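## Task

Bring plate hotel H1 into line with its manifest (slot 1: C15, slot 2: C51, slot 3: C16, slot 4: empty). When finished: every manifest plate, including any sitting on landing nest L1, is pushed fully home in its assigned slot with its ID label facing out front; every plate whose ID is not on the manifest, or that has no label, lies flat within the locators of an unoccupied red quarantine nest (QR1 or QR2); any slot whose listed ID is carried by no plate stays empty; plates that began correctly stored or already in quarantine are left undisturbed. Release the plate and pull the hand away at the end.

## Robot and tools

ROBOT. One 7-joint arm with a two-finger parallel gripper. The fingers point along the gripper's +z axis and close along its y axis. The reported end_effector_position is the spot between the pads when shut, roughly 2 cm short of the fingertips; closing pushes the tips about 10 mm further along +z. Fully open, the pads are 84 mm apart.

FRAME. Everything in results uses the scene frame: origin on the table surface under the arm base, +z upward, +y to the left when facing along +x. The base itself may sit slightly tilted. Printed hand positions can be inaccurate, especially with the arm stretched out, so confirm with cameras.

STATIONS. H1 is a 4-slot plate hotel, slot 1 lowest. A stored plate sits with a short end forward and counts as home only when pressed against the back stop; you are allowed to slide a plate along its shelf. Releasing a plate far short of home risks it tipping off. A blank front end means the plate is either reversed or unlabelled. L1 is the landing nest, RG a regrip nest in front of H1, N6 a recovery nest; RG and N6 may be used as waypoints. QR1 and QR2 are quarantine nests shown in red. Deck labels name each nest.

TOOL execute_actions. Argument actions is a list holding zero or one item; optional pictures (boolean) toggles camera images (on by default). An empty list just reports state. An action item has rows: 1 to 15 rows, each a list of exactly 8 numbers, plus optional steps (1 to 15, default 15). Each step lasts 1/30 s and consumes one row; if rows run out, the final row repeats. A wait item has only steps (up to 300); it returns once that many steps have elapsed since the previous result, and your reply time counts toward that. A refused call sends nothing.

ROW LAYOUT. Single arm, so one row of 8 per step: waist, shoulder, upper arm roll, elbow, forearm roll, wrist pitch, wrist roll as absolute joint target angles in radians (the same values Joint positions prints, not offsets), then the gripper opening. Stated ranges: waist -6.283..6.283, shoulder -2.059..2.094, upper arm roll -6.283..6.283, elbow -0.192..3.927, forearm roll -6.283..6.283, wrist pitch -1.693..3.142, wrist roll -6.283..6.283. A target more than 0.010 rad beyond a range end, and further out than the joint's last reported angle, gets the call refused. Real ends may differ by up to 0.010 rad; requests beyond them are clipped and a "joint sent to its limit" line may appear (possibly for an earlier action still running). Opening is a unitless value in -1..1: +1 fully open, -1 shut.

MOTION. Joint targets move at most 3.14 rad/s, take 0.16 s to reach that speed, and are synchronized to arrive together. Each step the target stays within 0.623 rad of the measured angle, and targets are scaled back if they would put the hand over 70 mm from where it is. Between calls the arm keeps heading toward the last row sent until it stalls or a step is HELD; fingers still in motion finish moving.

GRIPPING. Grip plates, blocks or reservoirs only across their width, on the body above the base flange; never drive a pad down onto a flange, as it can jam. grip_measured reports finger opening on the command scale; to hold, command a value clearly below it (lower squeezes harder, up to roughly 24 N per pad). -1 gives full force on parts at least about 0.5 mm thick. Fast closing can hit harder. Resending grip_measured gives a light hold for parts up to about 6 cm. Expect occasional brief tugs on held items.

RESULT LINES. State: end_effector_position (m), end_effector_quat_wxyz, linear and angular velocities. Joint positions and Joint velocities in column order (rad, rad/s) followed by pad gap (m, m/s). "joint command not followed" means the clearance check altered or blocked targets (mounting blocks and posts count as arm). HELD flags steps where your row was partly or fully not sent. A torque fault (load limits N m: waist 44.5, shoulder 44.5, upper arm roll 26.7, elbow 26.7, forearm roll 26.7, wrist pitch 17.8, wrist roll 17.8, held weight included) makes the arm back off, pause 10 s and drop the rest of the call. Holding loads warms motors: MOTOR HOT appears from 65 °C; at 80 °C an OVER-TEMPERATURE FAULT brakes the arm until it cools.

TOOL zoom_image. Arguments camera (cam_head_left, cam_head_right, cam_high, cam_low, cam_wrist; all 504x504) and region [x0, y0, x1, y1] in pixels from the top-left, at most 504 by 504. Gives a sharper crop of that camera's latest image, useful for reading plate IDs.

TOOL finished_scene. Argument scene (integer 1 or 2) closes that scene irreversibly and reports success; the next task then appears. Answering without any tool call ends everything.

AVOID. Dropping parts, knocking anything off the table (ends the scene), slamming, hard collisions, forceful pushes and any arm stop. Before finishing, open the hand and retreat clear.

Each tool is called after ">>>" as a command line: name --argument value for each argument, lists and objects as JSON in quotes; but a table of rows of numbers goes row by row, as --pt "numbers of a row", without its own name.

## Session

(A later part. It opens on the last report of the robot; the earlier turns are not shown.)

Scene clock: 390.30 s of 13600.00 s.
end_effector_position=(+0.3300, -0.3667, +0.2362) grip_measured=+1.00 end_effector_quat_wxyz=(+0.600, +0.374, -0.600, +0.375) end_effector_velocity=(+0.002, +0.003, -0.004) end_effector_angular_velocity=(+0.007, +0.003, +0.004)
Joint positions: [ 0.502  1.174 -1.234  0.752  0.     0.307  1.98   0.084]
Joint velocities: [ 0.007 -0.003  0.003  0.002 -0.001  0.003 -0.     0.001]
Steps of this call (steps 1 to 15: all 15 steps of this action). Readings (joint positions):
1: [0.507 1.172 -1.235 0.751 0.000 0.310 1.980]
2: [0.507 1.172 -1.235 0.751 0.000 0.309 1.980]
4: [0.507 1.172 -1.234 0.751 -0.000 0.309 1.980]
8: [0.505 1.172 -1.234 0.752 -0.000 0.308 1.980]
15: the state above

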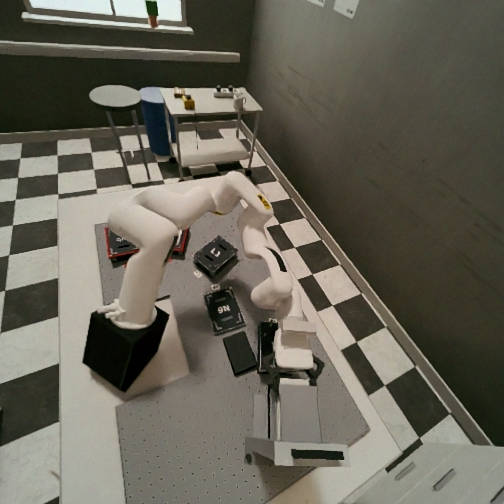

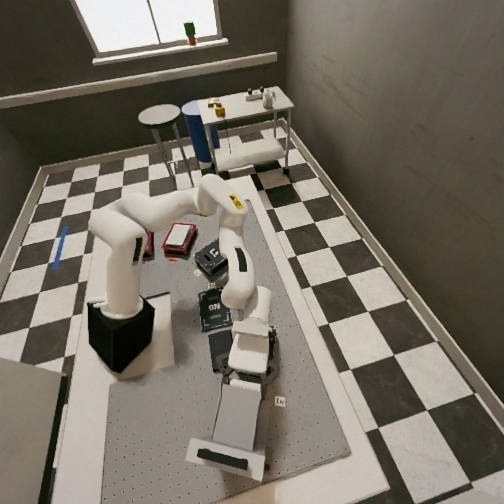

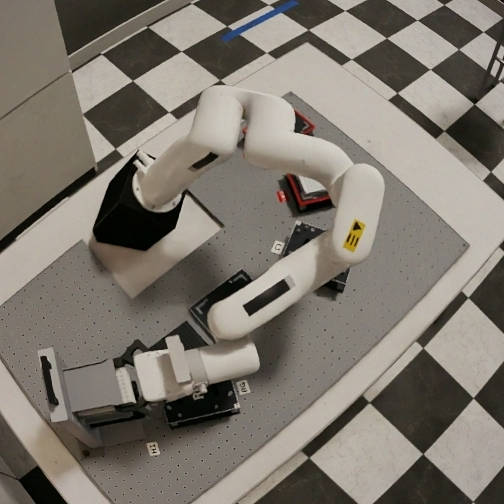

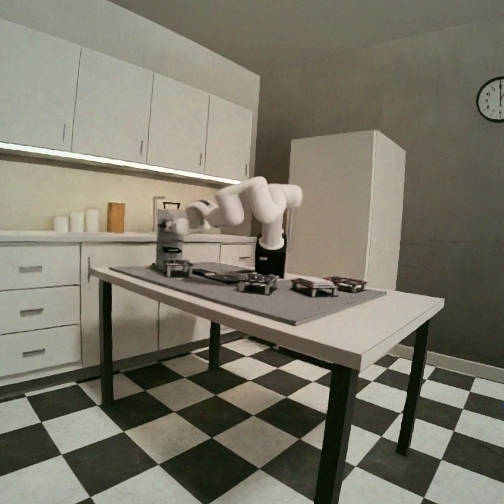

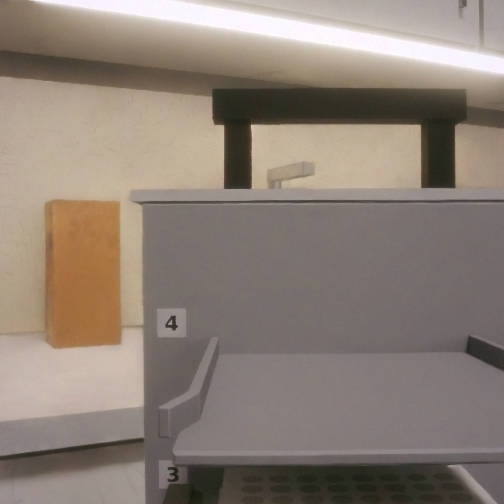

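>>> execute_actions --actions '[{"rows":[[0.5042,1.1713,-1.2371,0.7494,0,0.3063,1.9769,1],[0.5052,1.1688,-1.2420,0.7462,0,0.3047,1.9720,1],[0.5062,1.1663,-1.2468,0.7430,0,0.3031,1.9671,1],[0.5068,1.1646,-1.2500,0.7408,0,0.3020,1.9638,1],[0.5068,1.1646,-1.2500,0.7408,0,0.3020,1.9638,1],[0.5101,1.1636,-1.2513,0.7402,0,0.3046,1.9638,1],[0.5200,1.1606,-1.2553,0.7384,0,0.3124,1.9638,1],[0.5431,1.1538,-1.2646,0.7344,0,0.3307,1.9638,1],[0.5760,1.1446,-1.2780,0.7297,0,0.3572,1.9638,1],[0.6085,1.1360,-1.2915,0.7258,0,0.3843,1.9638,1],[0.6407,1.1278,-1.3052,0.7232,0,0.4119,1.9638,1],[0.6726,1.1202,-1.3189,0.7216,0,0.4400,1.9638,1],[0.7026,1.1143,-1.3290,0.7233,0,0.4694,1.967,1],[0.7375,1.1080,-1.3400,0.7270,0,0.5050,1.971,1],[0.7755,1.1005,-1.3553,0.7310,0,0.5435,1.9735,1]],"steps":15}]' --pictures false

>>> execute_actions --actions '[{"rows":[[0.8129,1.0936,-1.3723,0.7353,0,0.5820,1.9735,1],[0.8464,1.0878,-1.3878,0.7408,0,0.6177,1.9735,1],[0.878,1.083,-1.403,0.748,0,0.654,1.9735,1],[0.912,1.078,-1.419,0.758,0,0.693,1.9735,1],[0.941,1.074,-1.433,0.768,0,0.729,1.9735,0.5],[0.965,1.067,-1.445,0.777,0,0.761,1.970,0],[0.977,1.054,-1.453,0.783,0,0.784,1.962,0],[0.978,1.036,-1.458,0.783,0,0.793,1.948,0],[0.966,1.012,-1.459,0.777,0,0.789,1.928,0],[0.952,0.982,-1.460,0.769,0,0.783,1.904,0],[0.935,0.947,-1.461,0.761,0,0.777,1.876,0],[0.916,0.907,-1.462,0.751,0,0.770,1.844,0],[0.894,0.862,-1.463,0.739,0,0.762,1.808,0],[0.871,0.813,-1.465,0.727,0,0.753,1.768,0],[0.845,0.760,-1.466,0.714,0,0.744,1.726,0]],"steps":15}]' --pictures false

>>> execute_actions --actions '[{"rows":[[0.818,0.704,-1.468,0.700,0,0.734,1.681,0],[0.790,0.644,-1.470,0.685,0,0.723,1.633,0],[0.760,0.583,-1.471,0.670,0,0.712,1.584,0],[0.729,0.519,-1.473,0.654,0,0.701,1.532,0],[0.698,0.453,-1.475,0.638,0,0.689,1.479,0],[0.666,0.386,-1.477,0.621,0,0.677,1.426,0],[0.633,0.319,-1.479,0.604,0,0.665,1.372,0],[0.600,0.251,-1.481,0.588,0,0.653,1.317,0],[0.568,0.183,-1.483,0.571,0,0.641,1.262,0],[0.535,0.115,-1.485,0.554,0,0.629,1.208,0],[0.503,0.048,-1.487,0.537,0,0.617,1.154,0],[0.472,-0.017,-1.489,0.521,0,0.605,1.102,0],[0.441,-0.081,-1.490,0.505,0,0.594,1.050,0],[0.411,-0.143,-1.492,0.490,0,0.583,1.001,0],[0.383,-0.202,-1.494,0.475,0,0.572,0.953,0]],"steps":15}]' --pictures false

>>> execute_actions --actions '[{"rows":[[0.356,-0.258,-1.495,0.461,0,0.562,0.908,0],[0.330,-0.311,-1.497,0.448,0,0.553,0.866,0],[0.307,-0.360,-1.498,0.436,0,0.544,0.826,0],[0.285,-0.405,-1.500,0.424,0,0.536,0.790,0],[0.266,-0.446,-1.501,0.414,0,0.529,0.758,0.5],[0.249,-0.481,-1.502,0.406,0,0.523,0.729,1],[0.234,-0.511,-1.503,0.398,0,0.517,0.705,1],[0.223,-0.535,-1.503,0.392,0,0.513,0.686,1],[0.2145,-0.552,-1.504,0.388,0,0.510,0.672,1],[0.2093,-0.563,-1.504,0.385,0,0.508,0.663,1],[0.2075,-0.5668,-1.5042,0.3842,0,0.5073,0.6603,1]],"steps":15}]' --pictures false

>>> execute_actions --actions '[{"steps":15}]'

Scene clock: 508.40 s of 13600.00 s.
end_effector_position=(+0.3497, -0.3282, +0.2426) grip_measured=+1.00 end_effector_quat_wxyz=(+0.600, +0.375, -0.600, +0.375) end_effector_velocity=(+0.135, +0.253, -0.024) end_effector_angular_velocity=(+0.008, -0.002, +0.022)
Joint positions: [ 0.644  1.128 -1.306  0.726  0.     0.418  1.965  0.084]
Joint velocities: [ 0.881 -0.202 -0.337 -0.007  0.001  0.789  0.04  -0.   ]
Steps of this call (steps 1 to 15: the robot went on to your last target; steps 16 to 90: nothing new was sent; then 114.60 s passed at rest; steps 91 to 105: all 15 steps of this action). Readings (joint positions):
91: [0.504 1.173 -1.234 0.752 -0.000 0.307 1.980]
92: [0.504 1.173 -1.234 0.751 -0.000 0.307 1.979]
94: [0.505 1.170 -1.238 0.748 -0.000 0.306 1.975]
98: [0.509 1.165 -1.250 0.741 0.000 0.306 1.966]
105: the state above

Scene clock: 508.90 s of 13600.00 s.
end_effector_position=(+0.3786, -0.2307, +0.2379) grip_measured=-0.01 end_effector_quat_wxyz=(+0.594, +0.389, -0.636, +0.303) end_effector_velocity=(-0.216, -0.099, +0.009) end_effector_angular_velocity=(+0.998, +0.043, -0.729)
Joint positions: [ 0.924  0.936 -1.458  0.756 -0.     0.767  1.866  0.044]
Joint velocities: [-0.453 -1.019 -0.078 -0.264 -0.    -0.08  -0.808 -0.001]
Steps of this call (steps 1 to 15: all 15 steps of this action). Readings (joint positions):
1: [0.674 1.122 -1.317 0.727 0.000 0.446 1.967]
2: [0.706 1.115 -1.329 0.728 0.000 0.476 1.968]
4: [0.772 1.102 -1.356 0.734 -0.000 0.542 1.971]
8: [0.899 1.078 -1.413 0.760 -0.000 0.682 1.971]
15: the state above

Scene clock: 509.40 s of 13600.00 s.
end_effector_position=(+0.2591, -0.2447, +0.2018) grip_measured=-0.01 end_effector_quat_wxyz=(-0.340, -0.518, +0.785, +0.014) end_effector_velocity=(-0.117, +0.104, -0.110) end_effector_angular_velocity=(+1.785, -1.189, +0.188)
Joint positions: [ 0.531  0.108 -1.486  0.552  0.     0.628  1.203  0.044]
Joint velocities: [-0.934 -1.953 -0.052 -0.486 -0.    -0.346 -1.561 -0.   ]
Steps of this call (steps 1 to 15: all 15 steps of this action). Readings (joint positions):
1: [0.908 0.900 -1.460 0.747 -0.000 0.764 1.837]
2: [0.889 0.860 -1.462 0.737 -0.000 0.758 1.805]
4: [0.847 0.769 -1.466 0.715 -0.000 0.744 1.733]
8: [0.744 0.552 -1.473 0.662 -0.000 0.707 1.559]
15: the state above

Scene clock: 509.90 s of 13600.00 s.
end_effector_position=(+0.2749, -0.1985, +0.1891) grip_measured=+1.00 end_effector_quat_wxyz=(-0.007, -0.651, +0.759, +0.003) end_effector_velocity=(+0.023, +0.015, +0.007) end_effector_angular_velocity=(+0.055, -0.189, +0.124)
Joint positions: [ 0.215 -0.551 -1.503  0.388 -0.     0.51   0.673  0.084]
Joint velocities: [-0.086 -0.188  0.008 -0.047 -0.    -0.038 -0.166  0.001]
Steps of this call (steps 1 to 15: all 15 steps of this action). Readings (joint positions):
1: [0.500 0.043 -1.488 0.536 0.000 0.616 1.150]
2: [0.469 -0.021 -1.490 0.520 0.000 0.605 1.099]
4: [0.410 -0.145 -1.493 0.489 0.000 0.583 0.999]
8: [0.305 -0.364 -1.499 0.434 0.000 0.544 0.824]
15: the state above

Scene clock: 510.40 s of 13600.00 s.
end_effector_position=(+0.2763, -0.1975, +0.1897) grip_measured=+1.00 end_effector_quat_wxyz=(-0.000, -0.654, +0.756, -0.000) end_effector_velocity=(-0.000, -0.000, +0.000) end_effector_angular_velocity=(+0.001, -0.003, -0.002)
Joint positions: [ 0.208 -0.566 -1.504  0.384 -0.     0.507  0.66   0.084]
Joint velocities: [-0.002 -0.003 -0.001 -0.     0.    -0.    -0.001  0.   ]
Steps of this call (steps 1 to 15: the robot went on to your last target). Readings (joint positions):
1: [0.213 -0.556 -1.503 0.387 -0.000 0.509 0.669]
2: [0.211 -0.559 -1.503 0.386 -0.000 0.508 0.666]
4: [0.210 -0.563 -1.503 0.385 -0.000 0.508 0.663]
8: [0.209 -0.565 -1.504 0.384 -0.000 0.507 0.661]
15: the state above

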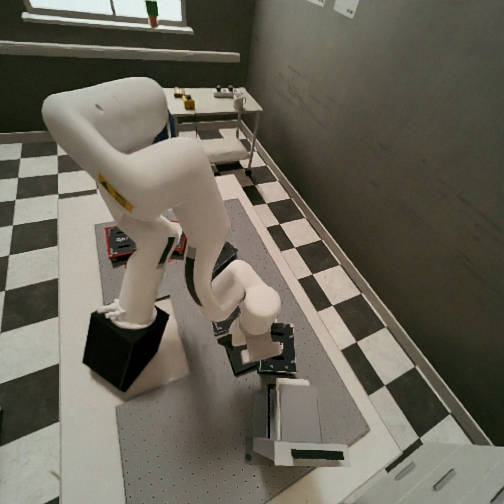

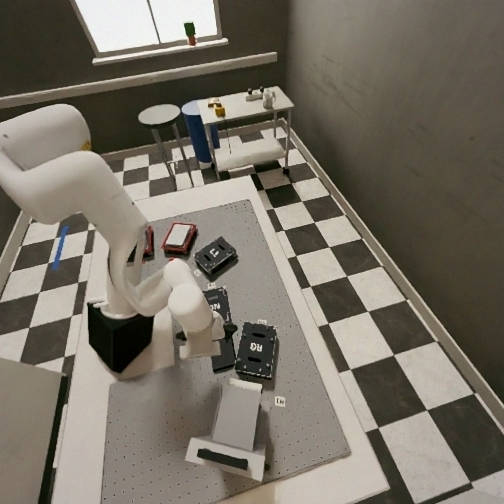

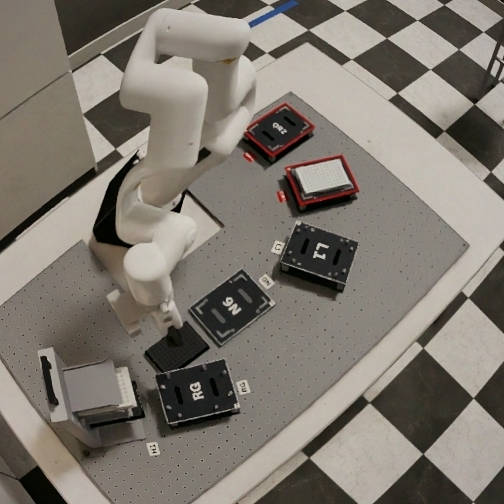

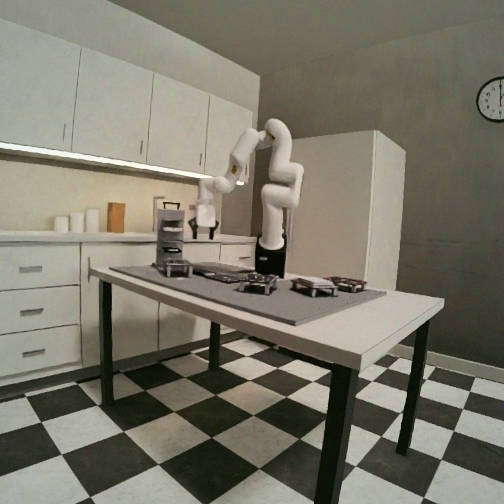

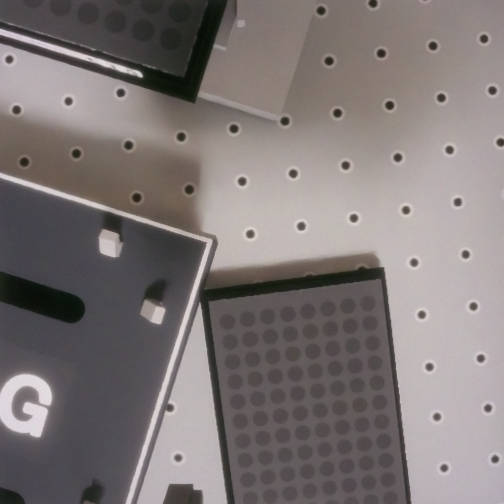

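>>> zoom_image --camera "cam_wrist" --region '[180, 250, 434, 504]'

>>> zoom_image --camera "cam_wrist" --region '[0, 160, 260, 420]'

Region (180, 250, 434, 504) of cam_wrist's 504x504 image, scaled by 1.984, with more detail than that image has.

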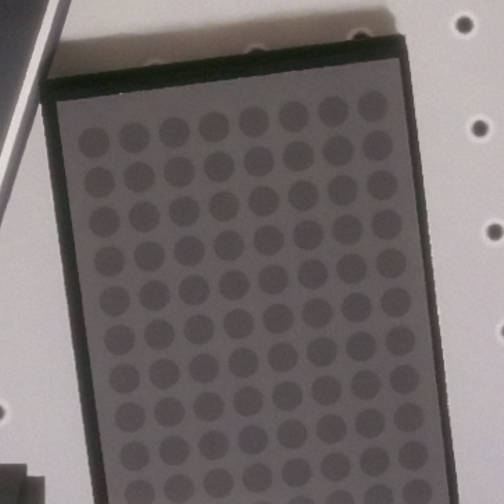

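Region (0, 160, 260, 420) of cam_wrist's 504x504 image, scaled by 1.938, with more detail than that image has.

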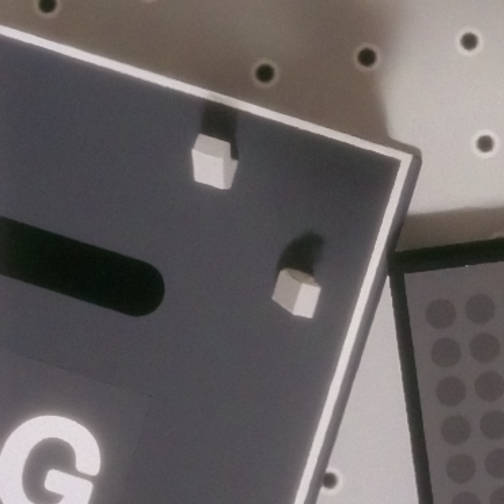

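>>> zoom_image --camera "cam_low" --region '[150, 170, 250, 290]'

>>> zoom_image --camera "cam_high" --region '[130, 270, 290, 440]'

Region (150, 170, 250, 290) of cam_low's 504x504 image, scaled by 4.200, with more detail than that image has.

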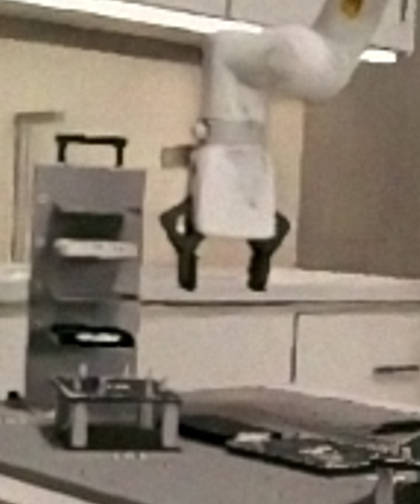

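Region (130, 270, 290, 440) of cam_high's 504x504 image, scaled by 2.965, with more detail than that image has; it fills the left 474 columns of this view, and the rest is white.

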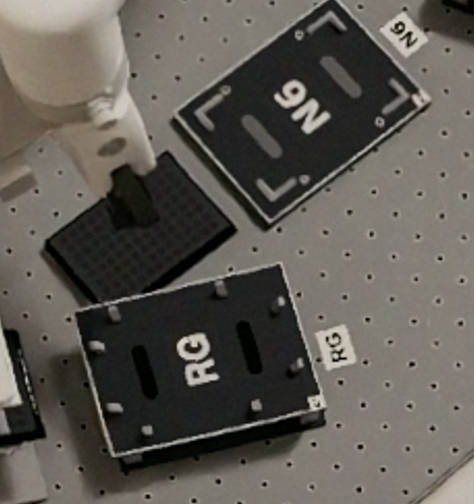

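>>> execute_actions --actions '[{"rows":[[0.2169,-0.5670,-1.5095,0.3811,0,0.4992,0.6593,1],[0.2387,-0.5675,-1.5219,0.3740,0,0.4802,0.6570,1],[0.2699,-0.5683,-1.5395,0.3637,0,0.4531,0.6536,1],[0.3105,-0.5692,-1.5625,0.3504,0,0.4179,0.6493,1],[0.3574,-0.5703,-1.5890,0.3350,0,0.3773,0.6443,1],[0.4073,-0.5715,-1.6172,0.3186,0,0.3339,0.6389,1],[0.4635,-0.5728,-1.6490,0.3002,0,0.2852,0.6329,1],[0.5197,-0.5741,-1.6808,0.2817,0,0.2364,0.6269,1],[0.5900,-0.5800,-1.7390,0.2850,0,0.2015,0.6269,1],[0.6600,-0.5880,-1.7970,0.2898,0,0.1670,0.6269,1],[0.7280,-0.5975,-1.8540,0.2950,0,0.1330,0.6269,1],[0.7935,-0.6090,-1.9085,0.3012,0,0.0998,0.6269,1],[0.8560,-0.6228,-1.9596,0.3083,0,0.0676,0.6269,1],[0.9110,-0.6366,-2.0035,0.3153,0,0.0400,0.6269,1],[0.9550,-0.6495,-2.0390,0.3218,0,0.0168,0.6269,1]],"steps":15}]' --pictures false

>>> execute_actions --actions '[{"rows":[[0.9845,-0.6588,-2.0622,0.3264,0,0.0015,0.6269,1],[0.9990,-0.6637,-2.0738,0.3288,0,-0.0062,0.6269,1],[1.0056,-0.6660,-2.0792,0.3300,0,-0.0099,0.6269,1]],"steps":15}]' --pictures false

>>> execute_actions --actions '[{"steps":12}]'

Scene clock: 592.67 s of 13600.00 s.
end_effector_position=(+0.2849, -0.1591, +0.1110) grip_measured=+1.00 end_effector_quat_wxyz=(-0.003, +0.696, -0.718, -0.001) end_effector_velocity=(+0.006, +0.036, -0.226) end_effector_angular_velocity=(+0.016, -0.022, +0.078)
Joint positions: [ 0.683 -0.597 -1.82   0.297 -0.     0.163  0.629  0.084]
Joint velocities: [ 1.793 -0.277 -1.426  0.056  0.001 -0.988 -0.024 -0.   ]
Steps of this call (steps 1 to 15: the robot went on to your last target; steps 16 to 90: nothing new was sent; then 78.77 s passed at rest; steps 91 to 105: all 15 steps of this action). Readings (joint positions):
91: [0.208 -0.567 -1.504 0.384 0.000 0.507 0.660]
92: [0.210 -0.567 -1.506 0.384 0.000 0.505 0.660]
94: [0.225 -0.567 -1.515 0.379 0.000 0.490 0.658]
98: [0.326 -0.570 -1.572 0.346 0.000 0.403 0.648]
105: the state above

Scene clock: 593.17 s of 13600.00 s.
end_effector_position=(+0.2840, -0.1592, +0.0701) grip_measured=+1.00 end_effector_quat_wxyz=(+0.000, +0.698, -0.716, +0.001) end_effector_velocity=(-0.001, +0.002, -0.002) end_effector_angular_velocity=(+0.003, +0.003, +0.002)
Joint positions: [ 1.003 -0.665 -2.078  0.33   0.    -0.009  0.627  0.084]
Joint velocities: [ 0.014 -0.003 -0.01  -0.    -0.    -0.005  0.     0.   ]
Steps of this call (steps 1 to 15: all 15 steps of this action). Readings (joint positions):
1: [0.743 -0.607 -1.868 0.300 -0.000 0.131 0.628]
2: [0.800 -0.618 -1.914 0.305 -0.000 0.100 0.628]
4: [0.900 -0.640 -1.993 0.317 0.000 0.048 0.627]
8: [0.988 -0.662 -2.064 0.328 0.000 0.001 0.627]
15: the state above

Scene clock: 593.57 s of 13600.00 s.
end_effector_position=(+0.2840, -0.1587, +0.0697) grip_measured=+1.00 end_effector_quat_wxyz=(-0.000, +0.698, -0.716, +0.000) end_effector_velocity=(+0.000, +0.000, -0.000) end_effector_angular_velocity=(+0.001, +0.000, +0.001)
Joint positions: [ 1.005 -0.666 -2.079  0.33  -0.    -0.01   0.627  0.084]
Joint velocities: [ 0.001 -0.001 -0.     0.    -0.     0.    -0.001  0.   ]
Steps of this call (steps 1 to 12: the robot went on to your last target). Readings (joint positions):
1: [1.004 -0.665 -2.078 0.330 0.000 -0.010 0.627]
2: [1.004 -0.666 -2.079 0.330 0.000 -0.010 0.627]
4: [1.005 -0.666 -2.079 0.330 -0.000 -0.010 0.627]
8: [1.005 -0.666 -2.079 0.330 -0.000 -0.010 0.627]
12: the state above

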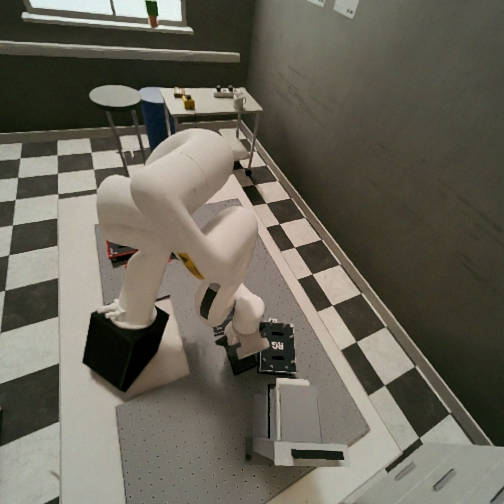

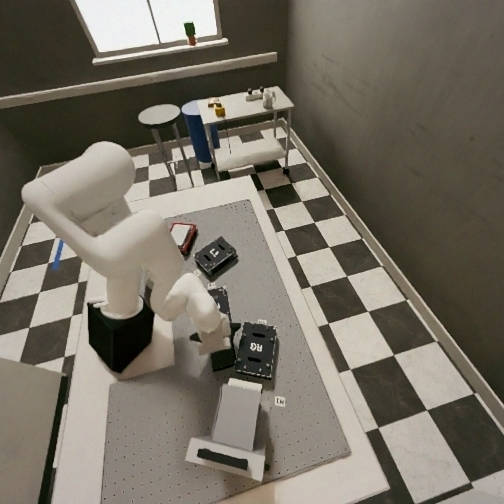

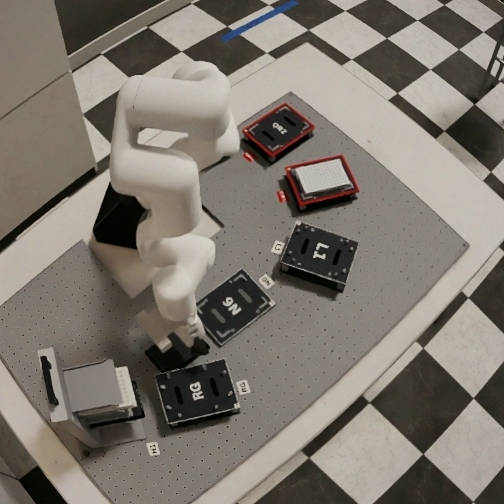

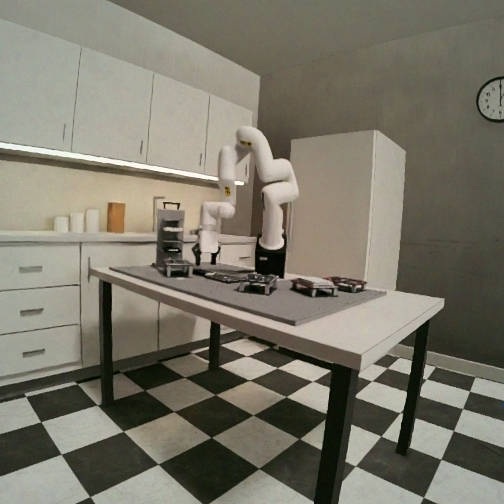

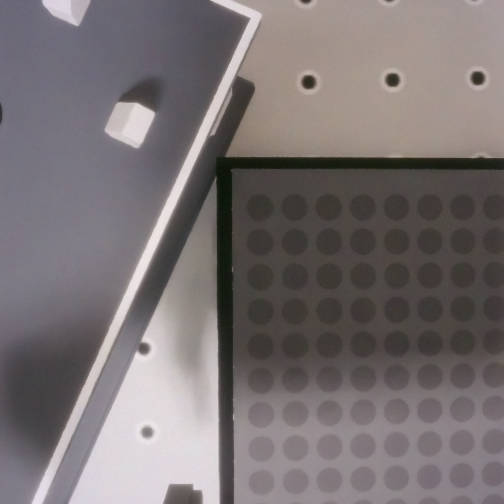

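>>> zoom_image --camera "cam_wrist" --region '[200, 140, 400, 340]'

>>> zoom_image --camera "cam_wrist" --region '[150, 354, 300, 504]'

Region (200, 140, 400, 340) of cam_wrist's 504x504 image, scaled by 2.520, with more detail than that image has.

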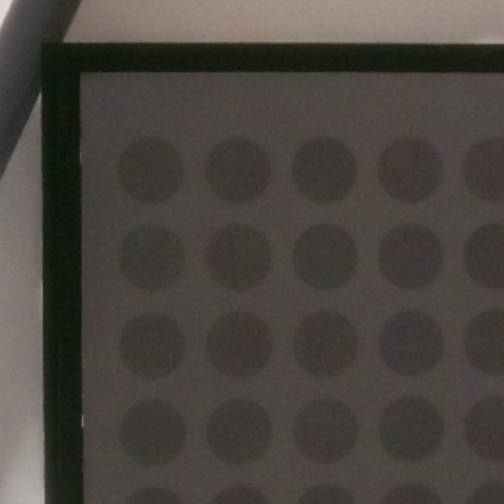

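Region (150, 354, 300, 504) of cam_wrist's 504x504 image, scaled by 3.360, with more detail than that image has.

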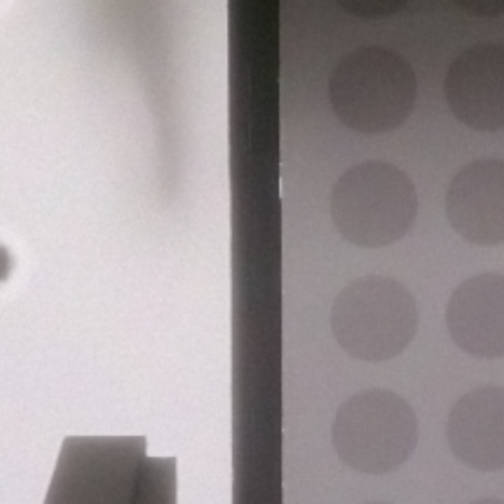

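>>> zoom_image --camera "cam_wrist" --region '[170, 60, 310, 220]'

>>> zoom_image --camera "cam_low" --region '[155, 235, 245, 290]'

>>> zoom_image --camera "cam_wrist" --region '[304, 140, 504, 504]'

>>> zoom_image --camera "cam_head_left" --region '[215, 330, 285, 390]'

Region (170, 60, 310, 220) of cam_wrist's 504x504 image, scaled by 3.150, with more detail than that image has; it fills the left 441 columns of this view, and the rest is white.

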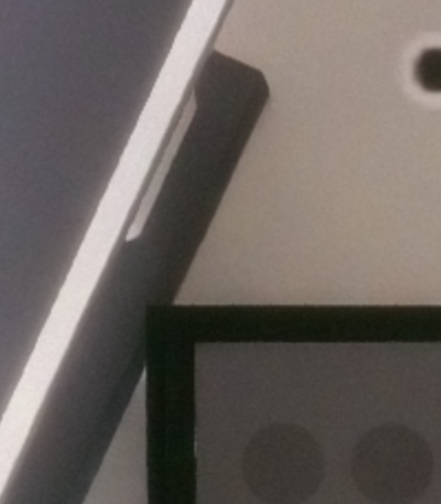

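Region (155, 235, 245, 290) of cam_low's 504x504 image, scaled by 5.600, with more detail than that image has.

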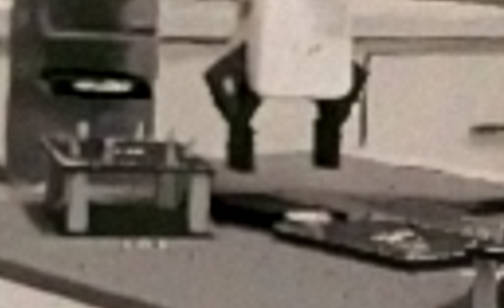

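Region (304, 140, 504, 504) of cam_wrist's 504x504 image, scaled by 1.385, with more detail than that image has; it fills the left 277 columns of this view, and the rest is white.

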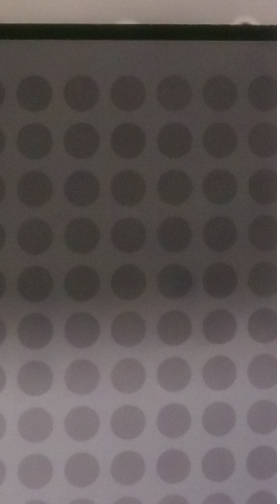

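Region (215, 330, 285, 390) of cam_head_left's 504x504 image, scaled by 7.200, with more detail than that image has; it fills the top 432 rows of this view, and the rest is white.

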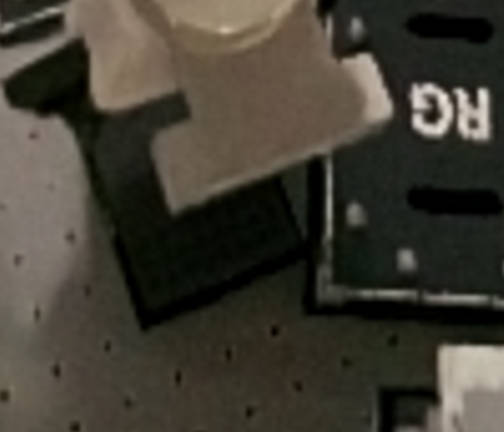

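>>> execute_actions --actions '[{"rows":[[1.0182,-0.6722,-2.0909,0.3342,0,-0.0158,0.6247,1],[1.0440,-0.6845,-2.1148,0.3427,0,-0.0276,0.6202,1],[1.0755,-0.7000,-2.1442,0.3532,0,-0.0424,0.6146,1],[1.1070,-0.7154,-2.1735,0.3638,0,-0.0572,0.6091,1],[1.1318,-0.7277,-2.1966,0.3722,0,-0.0690,0.6046,1],[1.1459,-0.7346,-2.2070,0.3758,0,-0.0770,0.6046,1],[1.1597,-0.7416,-2.2172,0.3796,0,-0.0850,0.6046,1],[1.1734,-0.7487,-2.2272,0.3833,0,-0.0929,0.6046,1],[1.1869,-0.7558,-2.2371,0.3871,0,-0.1008,0.6046,1],[1.1975,-0.7616,-2.2448,0.3901,0,-0.1070,0.6046,1],[1.2063,-0.7665,-2.2512,0.3927,0,-0.1122,0.6046,1],[1.2133,-0.7704,-2.2562,0.3948,0,-0.1164,0.6046,1],[1.2185,-0.7734,-2.2600,0.3964,0,-0.1195,0.6046,1],[1.2220,-0.7754,-2.2625,0.3974,0,-0.1216,0.6046,1]],"steps":15}]' --pictures false

>>> execute_actions --actions '[{"rows":[[1.2220,-0.7754,-2.2625,0.3974,0,-0.1216,0.6046,1]],"steps":8}]'

>>> zoom_image --camera "cam_wrist" --region '[150, 354, 300, 504]'

>>> execute_actions --actions '[{"rows":[[1.2205,-0.7763,-2.2638,0.3957,0,-0.1230,0.6018,1],[1.2189,-0.7772,-2.2652,0.3941,0,-0.1245,0.5990,1],[1.2174,-0.7781,-2.2665,0.3924,0,-0.1259,0.5962,1],[1.2159,-0.7790,-2.2678,0.3907,0,-0.1273,0.5934,1],[1.2143,-0.7799,-2.2692,0.3890,0,-0.1288,0.5907,1],[1.2128,-0.7808,-2.2705,0.3874,0,-0.1302,0.5879,1],[1.2113,-0.7817,-2.2718,0.3857,0,-0.1316,0.5851,1],[1.2097,-0.7826,-2.2732,0.3840,0,-0.1331,0.5823,1],[1.2082,-0.7835,-2.2745,0.3823,0,-0.1345,0.5795,1]],"steps":15}]' --pictures false

>>> execute_actions --actions '[{"steps":10}]'

>>> zoom_image --camera "cam_wrist" --region '[150, 354, 300, 504]'

Scene clock: 687.40 s of 13600.00 s.
end_effector_position=(+0.2815, -0.1659, +0.0365) grip_measured=+1.00 end_effector_quat_wxyz=(-0.001, +0.699, -0.716, -0.000) end_effector_velocity=(-0.002, -0.002, -0.041) end_effector_angular_velocity=(-0.003, +0.003, -0.001)
Joint positions: [ 1.204 -0.765 -2.248  0.392 -0.    -0.11   0.605  0.084]
Joint velocities: [ 0.216 -0.118 -0.161  0.064  0.001 -0.127 -0.004 -0.   ]
Steps of this call (steps 1 to 15: the robot went on to your last target; steps 16 to 90: nothing new was sent; then 90.33 s passed at rest; steps 91 to 105: all 15 steps of this action). Readings (joint positions):
91: [1.006 -0.666 -2.080 0.330 -0.000 -0.010 0.627]
92: [1.008 -0.667 -2.082 0.331 -0.000 -0.012 0.626]
94: [1.027 -0.676 -2.099 0.337 -0.000 -0.020 0.623]
98: [1.106 -0.715 -2.171 0.363 0.000 -0.057 0.611]
105: the state above

Scene clock: 687.67 s of 13600.00 s.
end_effector_position=(+0.2813, -0.1666, +0.0334) grip_measured=+1.00 end_effector_quat_wxyz=(-0.000, +0.698, -0.716, +0.000) end_effector_velocity=(-0.000, -0.000, -0.001) end_effector_angular_velocity=(-0.001, +0.000, -0.001)
Joint positions: [ 1.221 -0.775 -2.262  0.397 -0.    -0.121  0.605  0.084]
Joint velocities: [ 0.008 -0.004 -0.006  0.002  0.001 -0.005 -0.     0.   ]
Steps of this call (steps 1 to 8: all 8 steps of this action). Readings (joint positions):
1: [1.210 -0.769 -2.253 0.393 -0.000 -0.114 0.605]
2: [1.214 -0.771 -2.256 0.395 -0.000 -0.117 0.605]
4: [1.218 -0.773 -2.260 0.396 -0.000 -0.119 0.605]
8: the state above

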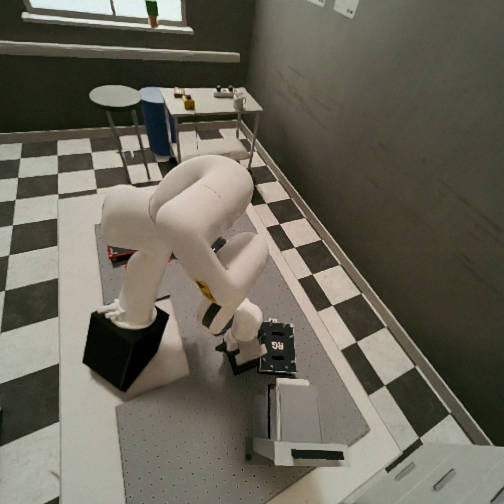

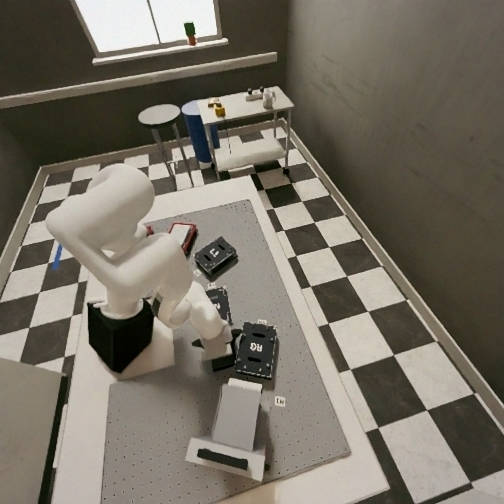

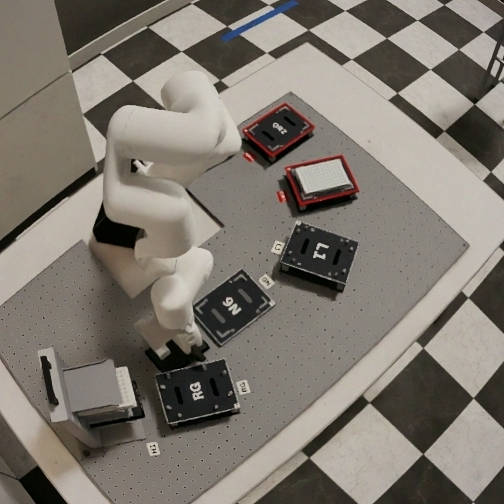

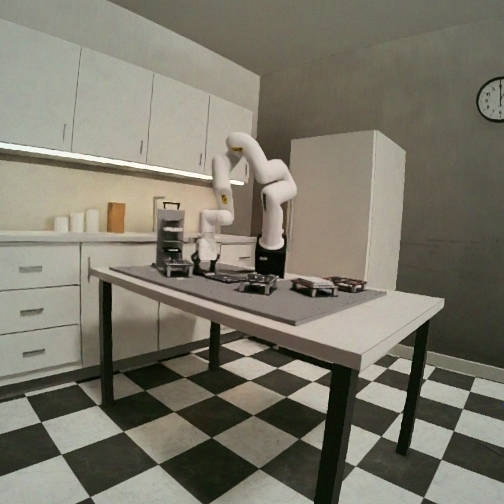

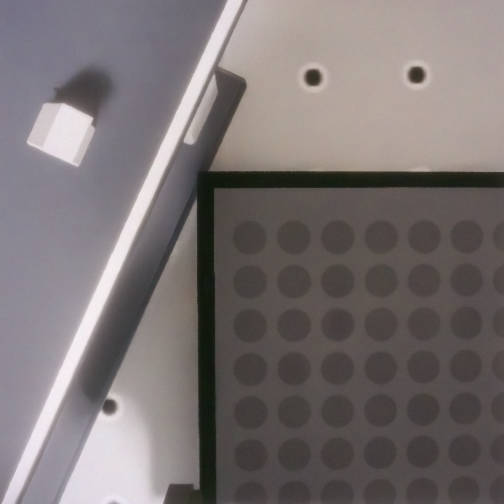

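Region (150, 354, 300, 504) of cam_wrist's 504x504 image, scaled by 3.360, with more detail than that image has.

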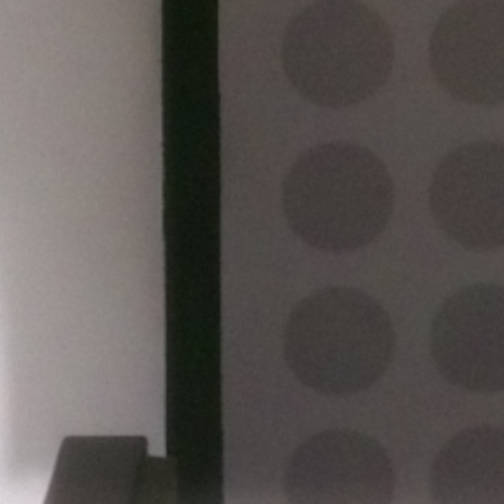

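Scene clock: 688.17 s of 13600.00 s.
end_effector_position=(+0.2725, -0.1663, +0.0332) grip_measured=+1.00 end_effector_quat_wxyz=(-0.000, +0.698, -0.716, +0.000) end_effector_velocity=(-0.002, +0.000, -0.000) end_effector_angular_velocity=(-0.000, -0.002, +0.005)
Joint positions: [ 1.209 -0.783 -2.274  0.383  0.    -0.134  0.58   0.084]
Joint velocities: [-0.005 -0.004 -0.002 -0.005 -0.    -0.006 -0.011  0.   ]
Steps of this call (steps 1 to 15: all 15 steps of this action). Readings (joint positions):
1: [1.221 -0.775 -2.262 0.397 -0.000 -0.121 0.604]
2: [1.221 -0.775 -2.262 0.397 -0.000 -0.122 0.604]
4: [1.220 -0.776 -2.264 0.395 -0.000 -0.123 0.601]
8: [1.215 -0.779 -2.269 0.390 -0.000 -0.128 0.592]
15: the state above

Scene clock: 688.50 s of 13600.00 s.
end_effector_position=(+0.2722, -0.1663, +0.0332) grip_measured=+1.00 end_effector_quat_wxyz=(-0.000, +0.698, -0.716, +0.000) end_effector_velocity=(+0.000, +0.000, +0.000) end_effector_angular_velocity=(-0.000, -0.000, +0.000)
Joint positions: [ 1.208 -0.783 -2.274  0.382 -0.    -0.135  0.58   0.084]
Joint velocities: [-0.     0.     0.001 -0.     0.001 -0.     0.     0.   ]
Steps of this call (steps 1 to 10: the robot went on to your last target). Readings (joint positions):
1: [1.208 -0.783 -2.274 0.383 -0.000 -0.134 0.580]
2: [1.208 -0.783 -2.274 0.383 -0.000 -0.134 0.580]
4: [1.208 -0.783 -2.274 0.382 -0.000 -0.134 0.580]
8: [1.208 -0.783 -2.274 0.382 -0.000 -0.134 0.580]
10: the state above

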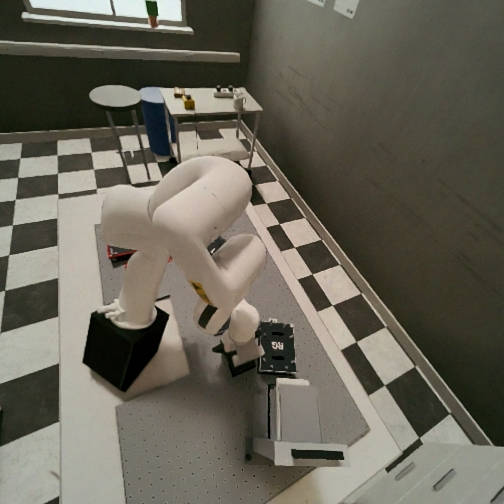

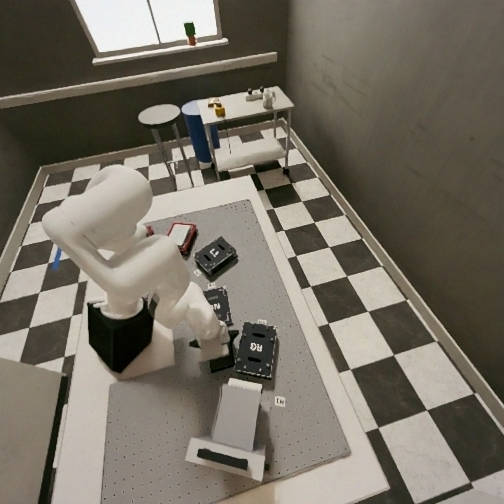

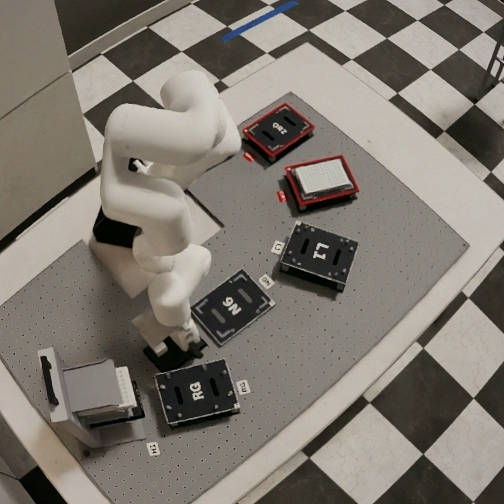

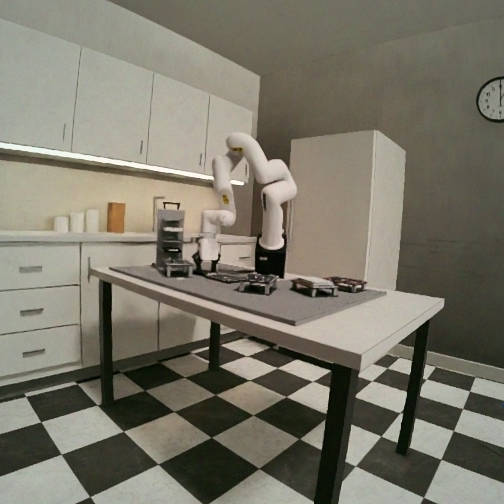

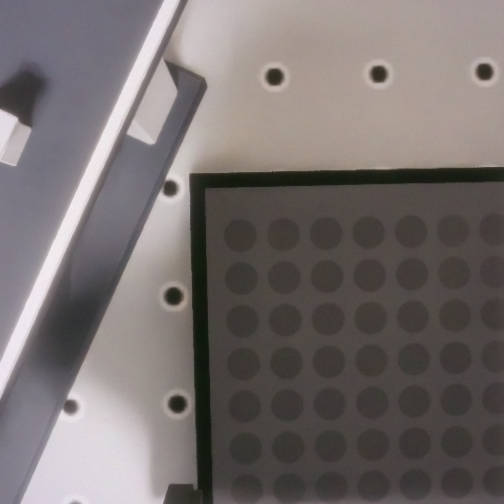

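Region (150, 354, 300, 504) of cam_wrist's 504x504 image, scaled by 3.360, with more detail than that image has.

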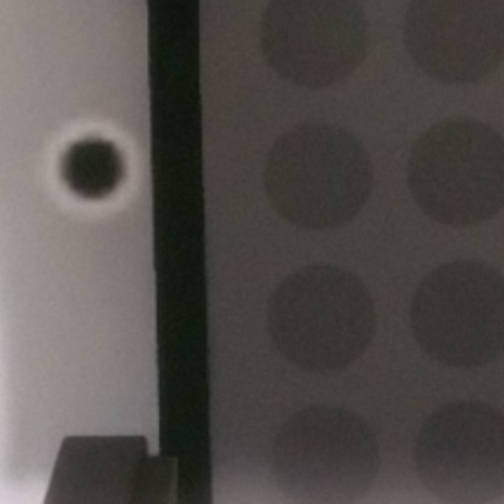

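>>> execute_actions --actions '[{"rows":[[1.2087,-0.7832,-2.2740,0.3829,0,-0.1340,0.5735,1],[1.2093,-0.7829,-2.2736,0.3835,0,-0.1335,0.5675,1],[1.2093,-0.7829,-2.2736,0.3835,0,-0.1335,0.5615,1],[1.2089,-0.7838,-2.2748,0.3861,0,-0.1313,0.5598,1],[1.2082,-0.7856,-2.2773,0.3912,0,-0.1270,0.5563,1],[1.2075,-0.7875,-2.2798,0.3964,0,-0.1226,0.5528,1],[1.2067,-0.7893,-2.2823,0.4016,0,-0.1182,0.5493,1],[1.2060,-0.7911,-2.2848,0.4067,0,-0.1139,0.5458,1],[1.2056,-0.7920,-2.2860,0.4093,0,-0.1117,0.5441,1],[1.2099,-0.7947,-2.2890,0.4107,0,-0.1144,0.5441,1],[1.2143,-0.7975,-2.2920,0.4122,0,-0.1171,0.5441,1],[1.2186,-0.8002,-2.2951,0.4136,0,-0.1197,0.5441,1],[1.2230,-0.8030,-2.2981,0.4151,0,-0.1224,0.5441,1],[1.2273,-0.8057,-2.3011,0.4165,0,-0.1251,0.5441,1]],"steps":15}]' --pictures false

>>> execute_actions --actions '[{"rows":[[1.2273,-0.8057,-2.3011,0.4165,0,-0.1251,0.5441,1]],"steps":9}]'

Scene clock: 768.67 s of 13600.00 s.
end_effector_position=(+0.2729, -0.1761, +0.0307) grip_measured=+1.00 end_effector_quat_wxyz=(-0.000, +0.705, -0.709, +0.000) end_effector_velocity=(-0.000, +0.002, -0.023) end_effector_angular_velocity=(+0.016, +0.005, +0.011)
Joint positions: [ 1.218 -0.799 -2.294  0.412  0.    -0.12   0.545  0.084]
Joint velocities: [ 0.103 -0.071 -0.072  0.043 -0.001 -0.043 -0.013 -0.   ]
Steps of this call (steps 1 to 15: the robot went on to your last target; steps 16 to 90: nothing new was sent; then 76.67 s passed at rest; steps 91 to 105: all 15 steps of this action). Readings (joint positions):
91: [1.208 -0.783 -2.274 0.382 0.000 -0.134 0.579]
92: [1.208 -0.783 -2.274 0.382 0.000 -0.134 0.578]
94: [1.209 -0.783 -2.274 0.383 0.000 -0.134 0.572]
98: [1.208 -0.786 -2.277 0.391 -0.000 -0.126 0.558]
105: the state above

Scene clock: 768.97 s of 13600.00 s.
end_effector_position=(+0.2729, -0.1762, +0.0287) grip_measured=+1.00 end_effector_quat_wxyz=(-0.000, +0.706, -0.709, +0.000) end_effector_velocity=(+0.000, -0.001, -0.000) end_effector_angular_velocity=(-0.001, -0.000, -0.001)
Joint positions: [ 1.227 -0.806 -2.301  0.416 -0.    -0.125  0.544  0.084]
Joint velocities: [ 0.002 -0.002 -0.002  0.002 -0.    -0.001  0.    -0.   ]
Steps of this call (steps 1 to 9: all 9 steps of this action). Readings (joint positions):
1: [1.221 -0.801 -2.296 0.414 0.000 -0.122 0.545]
2: [1.223 -0.803 -2.298 0.414 -0.000 -0.123 0.545]
4: [1.226 -0.805 -2.300 0.415 -0.000 -0.124 0.544]
8: [1.227 -0.805 -2.301 0.416 -0.000 -0.125 0.544]
9: the state above

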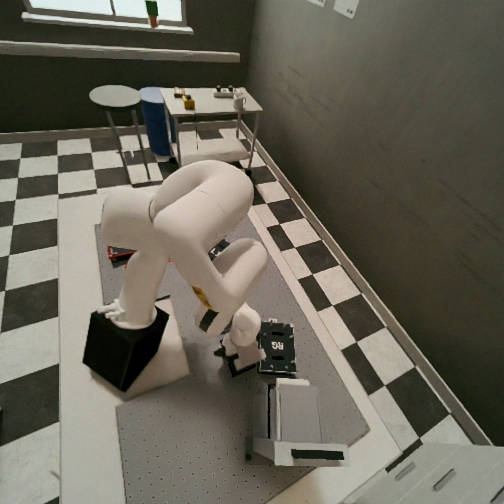

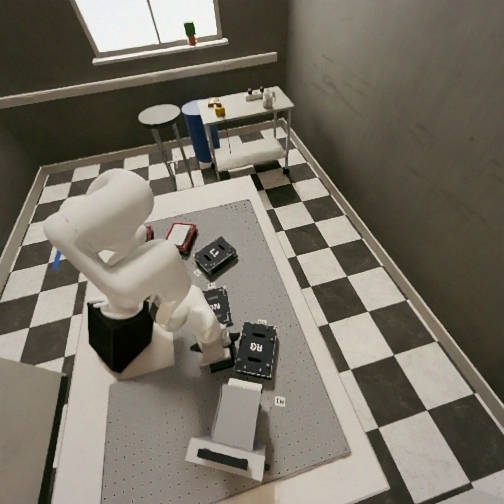

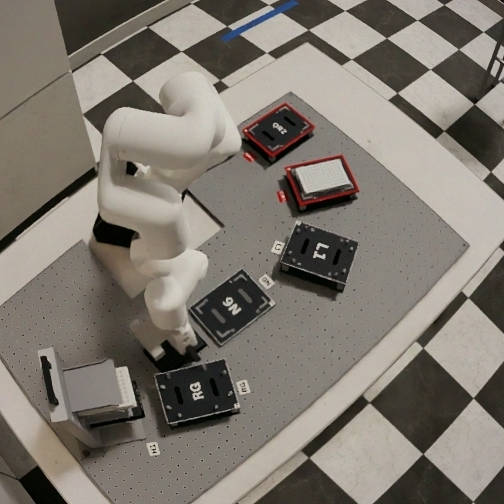

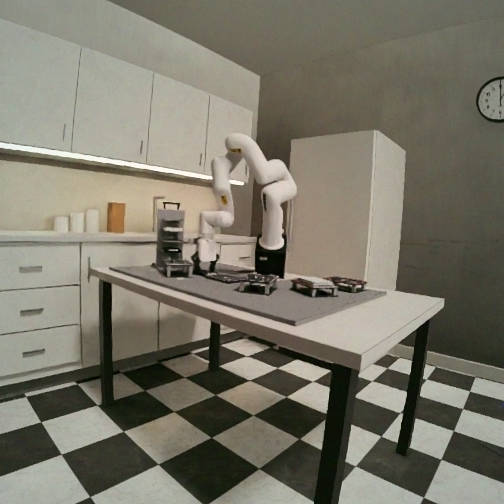

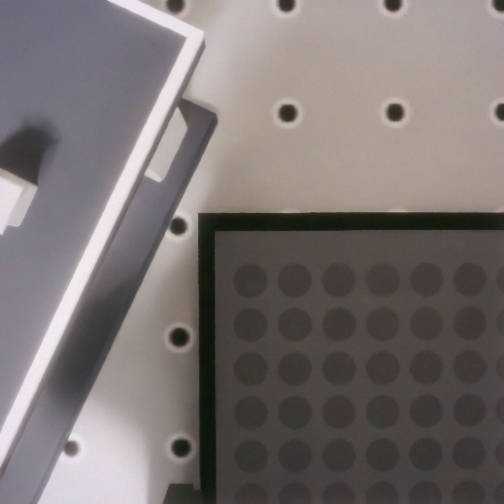

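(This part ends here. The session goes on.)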